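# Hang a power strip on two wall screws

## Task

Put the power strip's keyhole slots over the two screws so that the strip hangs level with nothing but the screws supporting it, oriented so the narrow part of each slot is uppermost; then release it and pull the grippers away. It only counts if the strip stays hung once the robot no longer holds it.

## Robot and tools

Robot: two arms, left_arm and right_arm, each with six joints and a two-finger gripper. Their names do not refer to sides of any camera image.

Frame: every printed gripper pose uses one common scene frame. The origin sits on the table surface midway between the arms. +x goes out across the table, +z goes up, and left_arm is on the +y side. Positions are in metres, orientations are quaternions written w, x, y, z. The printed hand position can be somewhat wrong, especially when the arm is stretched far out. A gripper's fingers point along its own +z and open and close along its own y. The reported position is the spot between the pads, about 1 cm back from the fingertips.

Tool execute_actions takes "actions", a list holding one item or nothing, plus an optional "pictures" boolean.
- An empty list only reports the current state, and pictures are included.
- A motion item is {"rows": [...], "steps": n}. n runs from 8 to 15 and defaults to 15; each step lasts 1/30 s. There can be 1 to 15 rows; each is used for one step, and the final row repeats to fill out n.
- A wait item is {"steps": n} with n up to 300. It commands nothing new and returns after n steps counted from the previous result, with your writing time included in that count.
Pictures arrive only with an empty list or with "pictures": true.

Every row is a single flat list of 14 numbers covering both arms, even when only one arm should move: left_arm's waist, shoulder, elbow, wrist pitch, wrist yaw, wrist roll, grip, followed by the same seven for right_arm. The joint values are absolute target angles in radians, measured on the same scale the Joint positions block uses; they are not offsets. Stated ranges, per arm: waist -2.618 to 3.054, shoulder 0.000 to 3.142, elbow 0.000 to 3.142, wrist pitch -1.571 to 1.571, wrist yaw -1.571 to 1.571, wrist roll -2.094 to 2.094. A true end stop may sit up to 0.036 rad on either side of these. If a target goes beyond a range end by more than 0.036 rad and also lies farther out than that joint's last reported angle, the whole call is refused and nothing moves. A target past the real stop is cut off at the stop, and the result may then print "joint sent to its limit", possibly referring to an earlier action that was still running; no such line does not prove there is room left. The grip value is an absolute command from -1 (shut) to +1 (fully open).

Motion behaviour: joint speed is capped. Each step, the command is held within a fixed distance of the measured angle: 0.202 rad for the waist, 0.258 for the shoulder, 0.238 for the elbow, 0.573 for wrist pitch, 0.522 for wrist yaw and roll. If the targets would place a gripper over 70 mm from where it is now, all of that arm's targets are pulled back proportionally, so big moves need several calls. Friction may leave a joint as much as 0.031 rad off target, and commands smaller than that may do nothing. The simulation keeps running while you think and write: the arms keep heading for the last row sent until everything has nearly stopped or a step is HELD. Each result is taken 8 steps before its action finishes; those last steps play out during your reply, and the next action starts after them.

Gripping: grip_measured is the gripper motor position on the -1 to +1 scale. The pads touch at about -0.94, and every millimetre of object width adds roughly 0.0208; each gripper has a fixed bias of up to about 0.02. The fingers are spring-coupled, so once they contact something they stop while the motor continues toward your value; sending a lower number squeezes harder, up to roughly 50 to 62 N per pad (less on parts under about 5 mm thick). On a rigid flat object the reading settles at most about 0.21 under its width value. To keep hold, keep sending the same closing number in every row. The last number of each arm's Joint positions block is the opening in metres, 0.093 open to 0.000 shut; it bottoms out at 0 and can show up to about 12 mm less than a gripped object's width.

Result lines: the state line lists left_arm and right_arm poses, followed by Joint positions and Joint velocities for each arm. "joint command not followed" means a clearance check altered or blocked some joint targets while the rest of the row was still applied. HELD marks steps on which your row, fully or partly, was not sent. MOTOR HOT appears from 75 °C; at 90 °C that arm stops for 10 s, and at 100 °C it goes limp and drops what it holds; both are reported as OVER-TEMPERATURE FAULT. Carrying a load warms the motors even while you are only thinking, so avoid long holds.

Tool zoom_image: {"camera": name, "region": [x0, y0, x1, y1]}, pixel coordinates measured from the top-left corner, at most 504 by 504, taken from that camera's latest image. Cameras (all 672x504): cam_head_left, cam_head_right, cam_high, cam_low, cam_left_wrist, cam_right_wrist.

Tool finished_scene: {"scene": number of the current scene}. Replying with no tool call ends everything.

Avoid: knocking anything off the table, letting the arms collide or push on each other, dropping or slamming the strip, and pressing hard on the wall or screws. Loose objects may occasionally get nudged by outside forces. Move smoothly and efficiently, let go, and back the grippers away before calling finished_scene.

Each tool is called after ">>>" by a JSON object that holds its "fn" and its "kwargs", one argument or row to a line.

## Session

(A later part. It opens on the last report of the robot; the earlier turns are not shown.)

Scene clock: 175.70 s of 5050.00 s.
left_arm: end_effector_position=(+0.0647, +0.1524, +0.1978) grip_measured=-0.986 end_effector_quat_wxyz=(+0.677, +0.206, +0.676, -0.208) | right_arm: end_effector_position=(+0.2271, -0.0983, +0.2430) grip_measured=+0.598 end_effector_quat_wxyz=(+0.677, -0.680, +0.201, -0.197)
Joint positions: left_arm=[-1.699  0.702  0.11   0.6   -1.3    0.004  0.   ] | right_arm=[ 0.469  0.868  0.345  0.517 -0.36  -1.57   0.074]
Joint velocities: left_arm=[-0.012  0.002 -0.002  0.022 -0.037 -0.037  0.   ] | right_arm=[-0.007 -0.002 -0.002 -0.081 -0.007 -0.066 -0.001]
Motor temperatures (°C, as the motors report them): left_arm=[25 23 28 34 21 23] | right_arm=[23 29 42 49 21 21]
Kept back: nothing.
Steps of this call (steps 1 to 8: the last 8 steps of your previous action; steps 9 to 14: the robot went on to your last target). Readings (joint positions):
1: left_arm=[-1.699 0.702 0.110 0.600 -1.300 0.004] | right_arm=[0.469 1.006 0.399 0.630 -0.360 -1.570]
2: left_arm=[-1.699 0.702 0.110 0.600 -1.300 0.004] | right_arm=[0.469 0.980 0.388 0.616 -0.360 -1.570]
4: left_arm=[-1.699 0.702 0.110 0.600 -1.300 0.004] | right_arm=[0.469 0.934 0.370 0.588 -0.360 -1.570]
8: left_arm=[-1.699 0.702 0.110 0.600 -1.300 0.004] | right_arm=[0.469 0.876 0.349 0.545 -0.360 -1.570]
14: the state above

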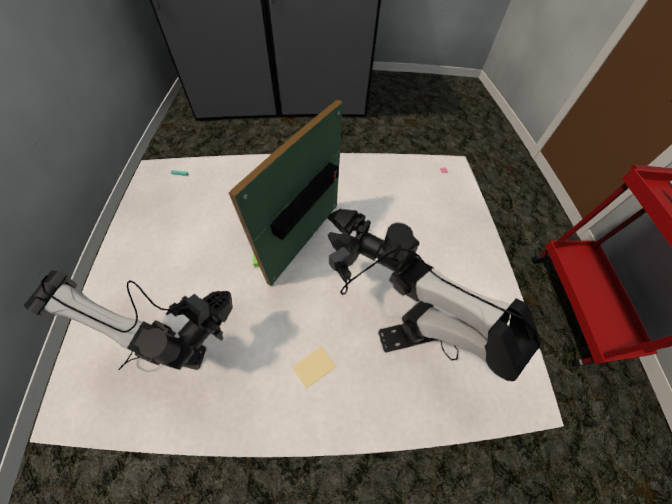

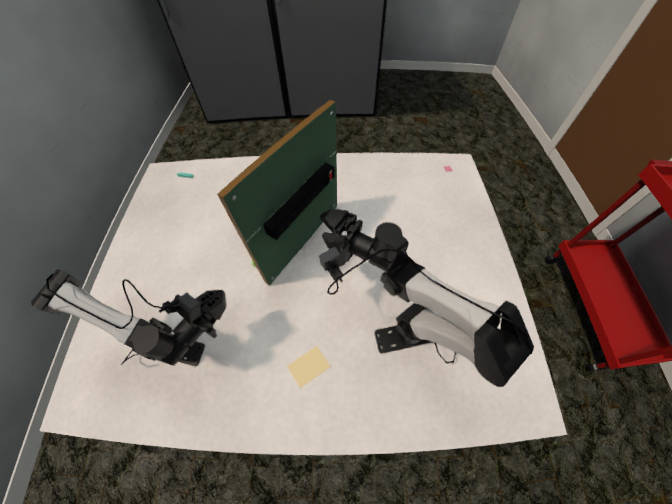

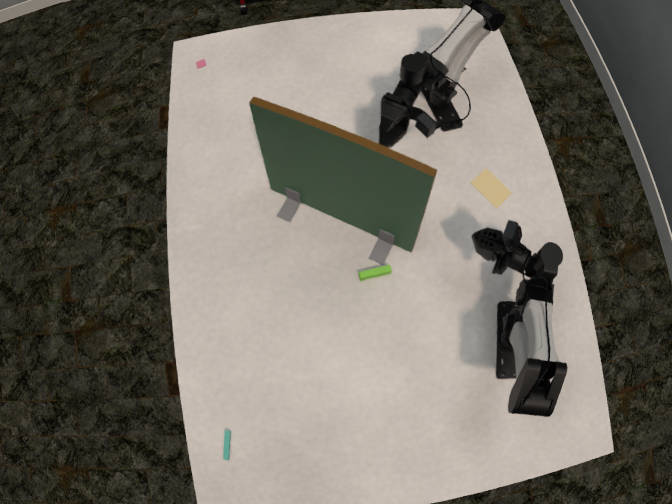

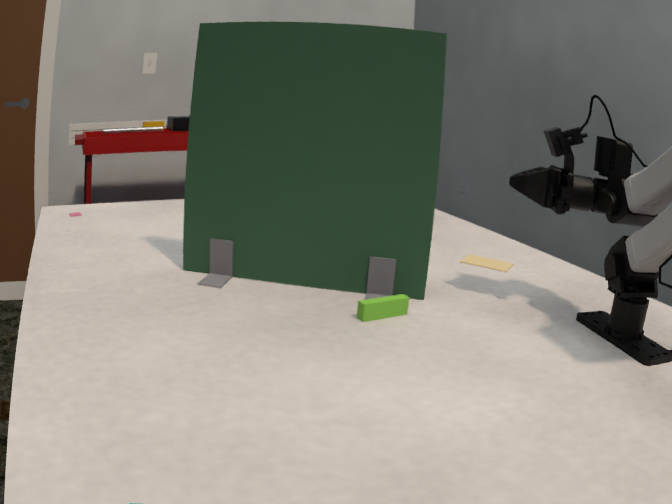

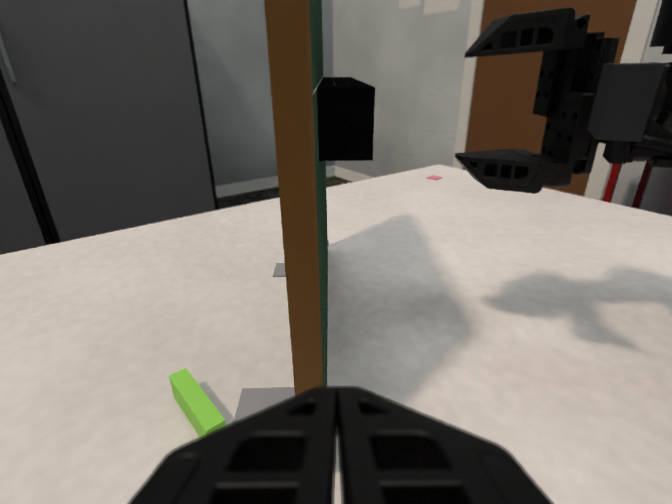

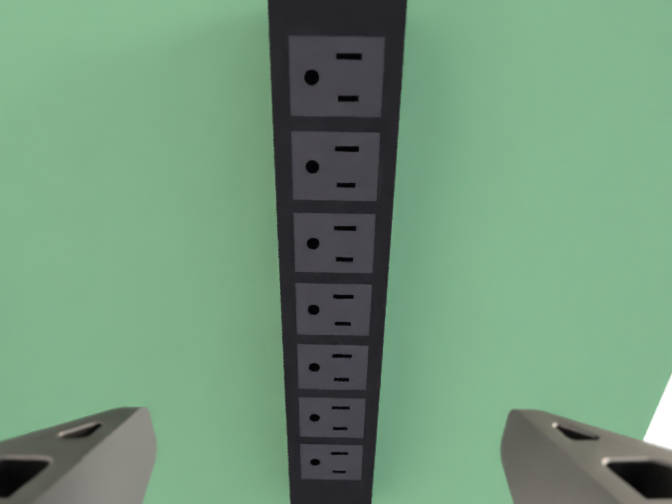

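>>> {"fn": "execute_actions", "kwargs": {
  "actions": [
    {"rows": [[-1.71,0.720,0.090,0.615,-1.310,0,-1, 0.465,0.842,0.331,0.501,-0.358,-1.569,0.6],[-1.71,0.720,0.090,0.615,-1.310,0,-1, 0.455,0.828,0.327,0.492,-0.349,-1.569,0.6],[-1.71,0.720,0.090,0.615,-1.310,0,-1, 0.438,0.806,0.321,0.478,-0.334,-1.569,0.6],[-1.71,0.720,0.090,0.615,-1.310,0,-1, 0.417,0.777,0.314,0.459,-0.315,-1.569,0.6],[-1.71,0.720,0.090,0.615,-1.310,0,-1, 0.392,0.744,0.306,0.438,-0.293,-1.569,0.6],[-1.71,0.720,0.090,0.615,-1.310,0,-1, 0.364,0.707,0.296,0.415,-0.269,-1.569,0.6],[-1.71,0.720,0.090,0.615,-1.310,0,-1, 0.334,0.668,0.286,0.390,-0.244,-1.569,0.6],[-1.71,0.720,0.090,0.615,-1.310,0,-1, 0.305,0.629,0.276,0.364,-0.217,-1.569,0.6],[-1.71,0.720,0.090,0.615,-1.310,0,-1, 0.275,0.590,0.266,0.339,-0.192,-1.569,0.6],[-1.71,0.720,0.090,0.615,-1.310,0,-1, 0.247,0.553,0.256,0.316,-0.168,-1.569,0.6],[-1.71,0.720,0.090,0.615,-1.310,0,-1, 0.222,0.520,0.248,0.295,-0.146,-1.569,0.6],[-1.71,0.720,0.090,0.615,-1.310,0,-1, 0.201,0.491,0.241,0.276,-0.127,-1.569,0.6],[-1.71,0.720,0.090,0.615,-1.310,0,-1, 0.184,0.469,0.235,0.262,-0.112,-1.569,0.6],[-1.71,0.720,0.090,0.615,-1.310,0,-1, 0.174,0.455,0.231,0.253,-0.103,-1.569,0.6],[-1.71,0.720,0.090,0.615,-1.310,0,-1, 0.170,0.450,0.230,0.250,-0.100,-1.569,0.6]], "steps": 15}
  ]
}}

>>> {"fn": "execute_actions", "kwargs": {
  "actions": [
    {"steps": 16}
  ],
  "pictures": true
}}

>>> {"fn": "zoom_image", "kwargs": {
  "camera": "cam_head_right",
  "region": [215, 95, 375, 255]
}}

Scene clock: 177.57 s of 5050.00 s.
left_arm: end_effector_position=(+0.0647, +0.1524, +0.1978) grip_measured=-0.986 end_effector_quat_wxyz=(+0.677, +0.206, +0.676, -0.208) | right_arm: end_effector_position=(+0.2360, -0.1293, +0.2471) grip_measured=+0.598 end_effector_quat_wxyz=(+0.670, -0.662, +0.235, -0.240)
Joint positions: left_arm=[-1.699  0.702  0.11   0.6   -1.3    0.004  0.   ] | right_arm=[ 0.391  0.755  0.314  0.453 -0.323 -1.57   0.074]
Joint velocities: left_arm=[-0.017 -0.002 -0.002 -0.007 -0.051  0.066  0.   ] | right_arm=[-0.774 -1.057 -0.271 -0.491  0.388 -0.066  0.001]
Motor temperatures (°C, as the motors report them): left_arm=[25 23 28 34 21 23] | right_arm=[23 28 41 48 21 21]
Steps of this call (steps 1 to 30: the robot went on to your last target; steps 31 to 49: nothing new was sent; steps 50 to 56: the first 7 steps of this action). Readings (joint positions):
50: left_arm=[-1.699 0.702 0.110 0.600 -1.300 0.004] | right_arm=[0.469 0.868 0.345 0.507 -0.360 -1.570]
51: left_arm=[-1.699 0.702 0.110 0.600 -1.300 0.004] | right_arm=[0.469 0.866 0.345 0.505 -0.360 -1.570]
53: left_arm=[-1.699 0.702 0.110 0.600 -1.300 0.004] | right_arm=[0.455 0.842 0.338 0.492 -0.356 -1.570]
56: the state above

Scene clock: 178.10 s of 5050.00 s.
left_arm: end_effector_position=(+0.0647, +0.1524, +0.1978) grip_measured=-0.986 end_effector_quat_wxyz=(+0.677, +0.206, +0.676, -0.208) | right_arm: end_effector_position=(+0.2576, -0.2251, +0.2445) grip_measured=+0.598 end_effector_quat_wxyz=(+0.612, -0.593, +0.363, -0.378)
Joint positions: left_arm=[-1.699  0.702  0.11   0.6   -1.3    0.004  0.   ] | right_arm=[ 0.178  0.47   0.242  0.262 -0.12  -1.57   0.074]
Joint velocities: left_arm=[-0.007  0.012 -0.017 -0.007 -0.007  0.007  0.   ] | right_arm=[-0.017  0.017 -0.012 -0.051 -0.007  0.022  0.001]
Motor temperatures (°C, as the motors report them): left_arm=[25 23 28 34 21 23] | right_arm=[23 28 41 48 21 21]
Kept back: nothing.
Steps of this call (steps 1 to 8: the last 8 steps of your previous action; steps 9 to 16: the robot went on to your last target). Readings (joint positions):
1: left_arm=[-1.699 0.702 0.110 0.600 -1.300 0.004] | right_arm=[0.363 0.717 0.305 0.437 -0.306 -1.570]
2: left_arm=[-1.699 0.702 0.110 0.600 -1.300 0.004] | right_arm=[0.333 0.677 0.296 0.419 -0.287 -1.570]
4: left_arm=[-1.699 0.702 0.110 0.600 -1.300 0.004] | right_arm=[0.274 0.599 0.278 0.383 -0.245 -1.570]
8: left_arm=[-1.699 0.702 0.110 0.600 -1.300 0.004] | right_arm=[0.191 0.487 0.251 0.318 -0.168 -1.570]
16: the state above

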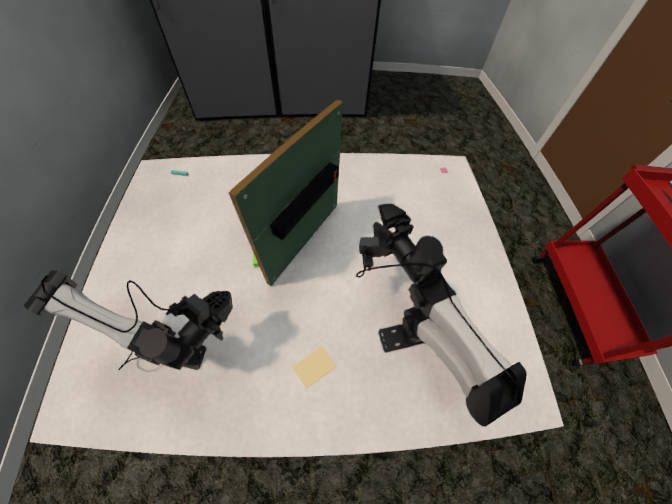

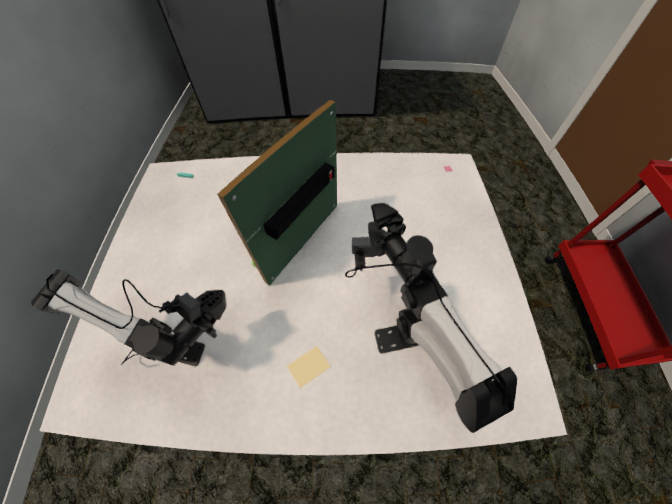

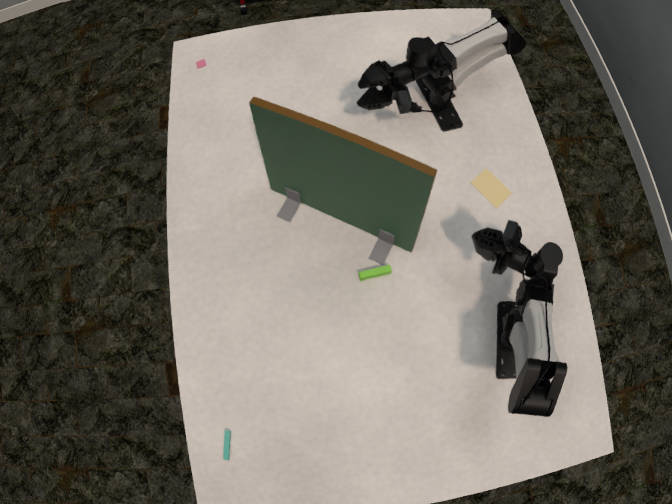

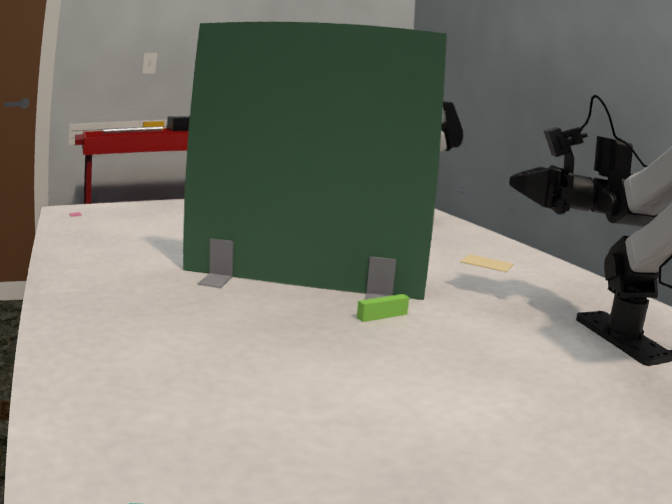

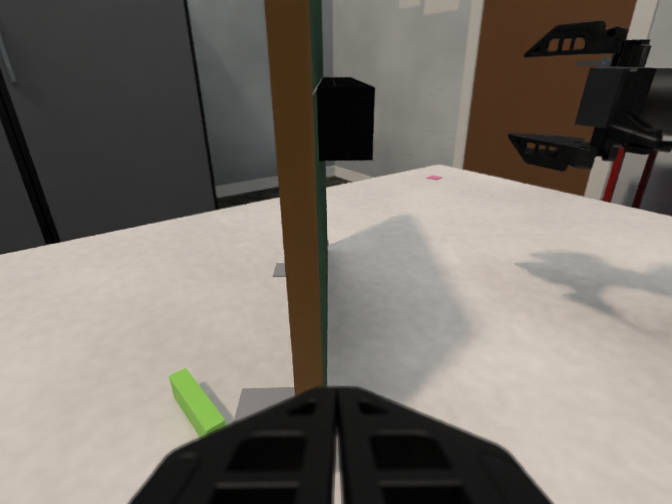

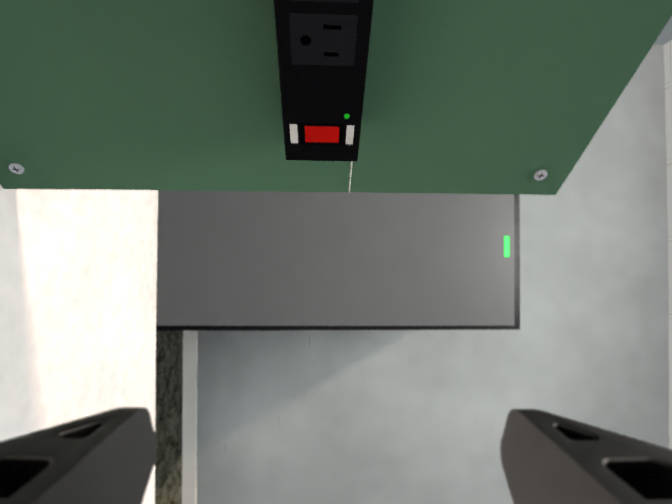

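Region (215, 95, 375, 255) of cam_head_right's 672x504 image, scaled by 3.150, with more detail than that image has.

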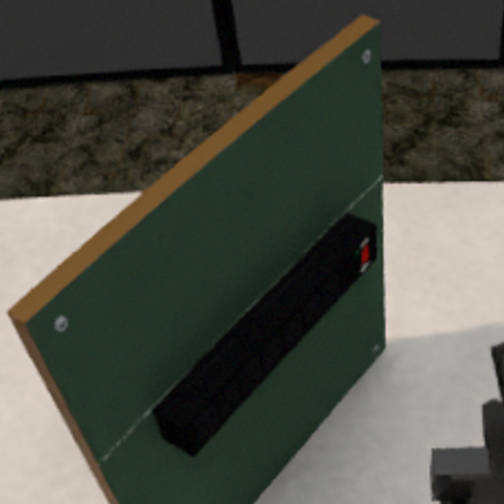

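The strip hangs level along the line with both arms clear.

>>> {"fn": "finished_scene", "kwargs": {
  "scene": 1
}}

The scene is finished: the task was done.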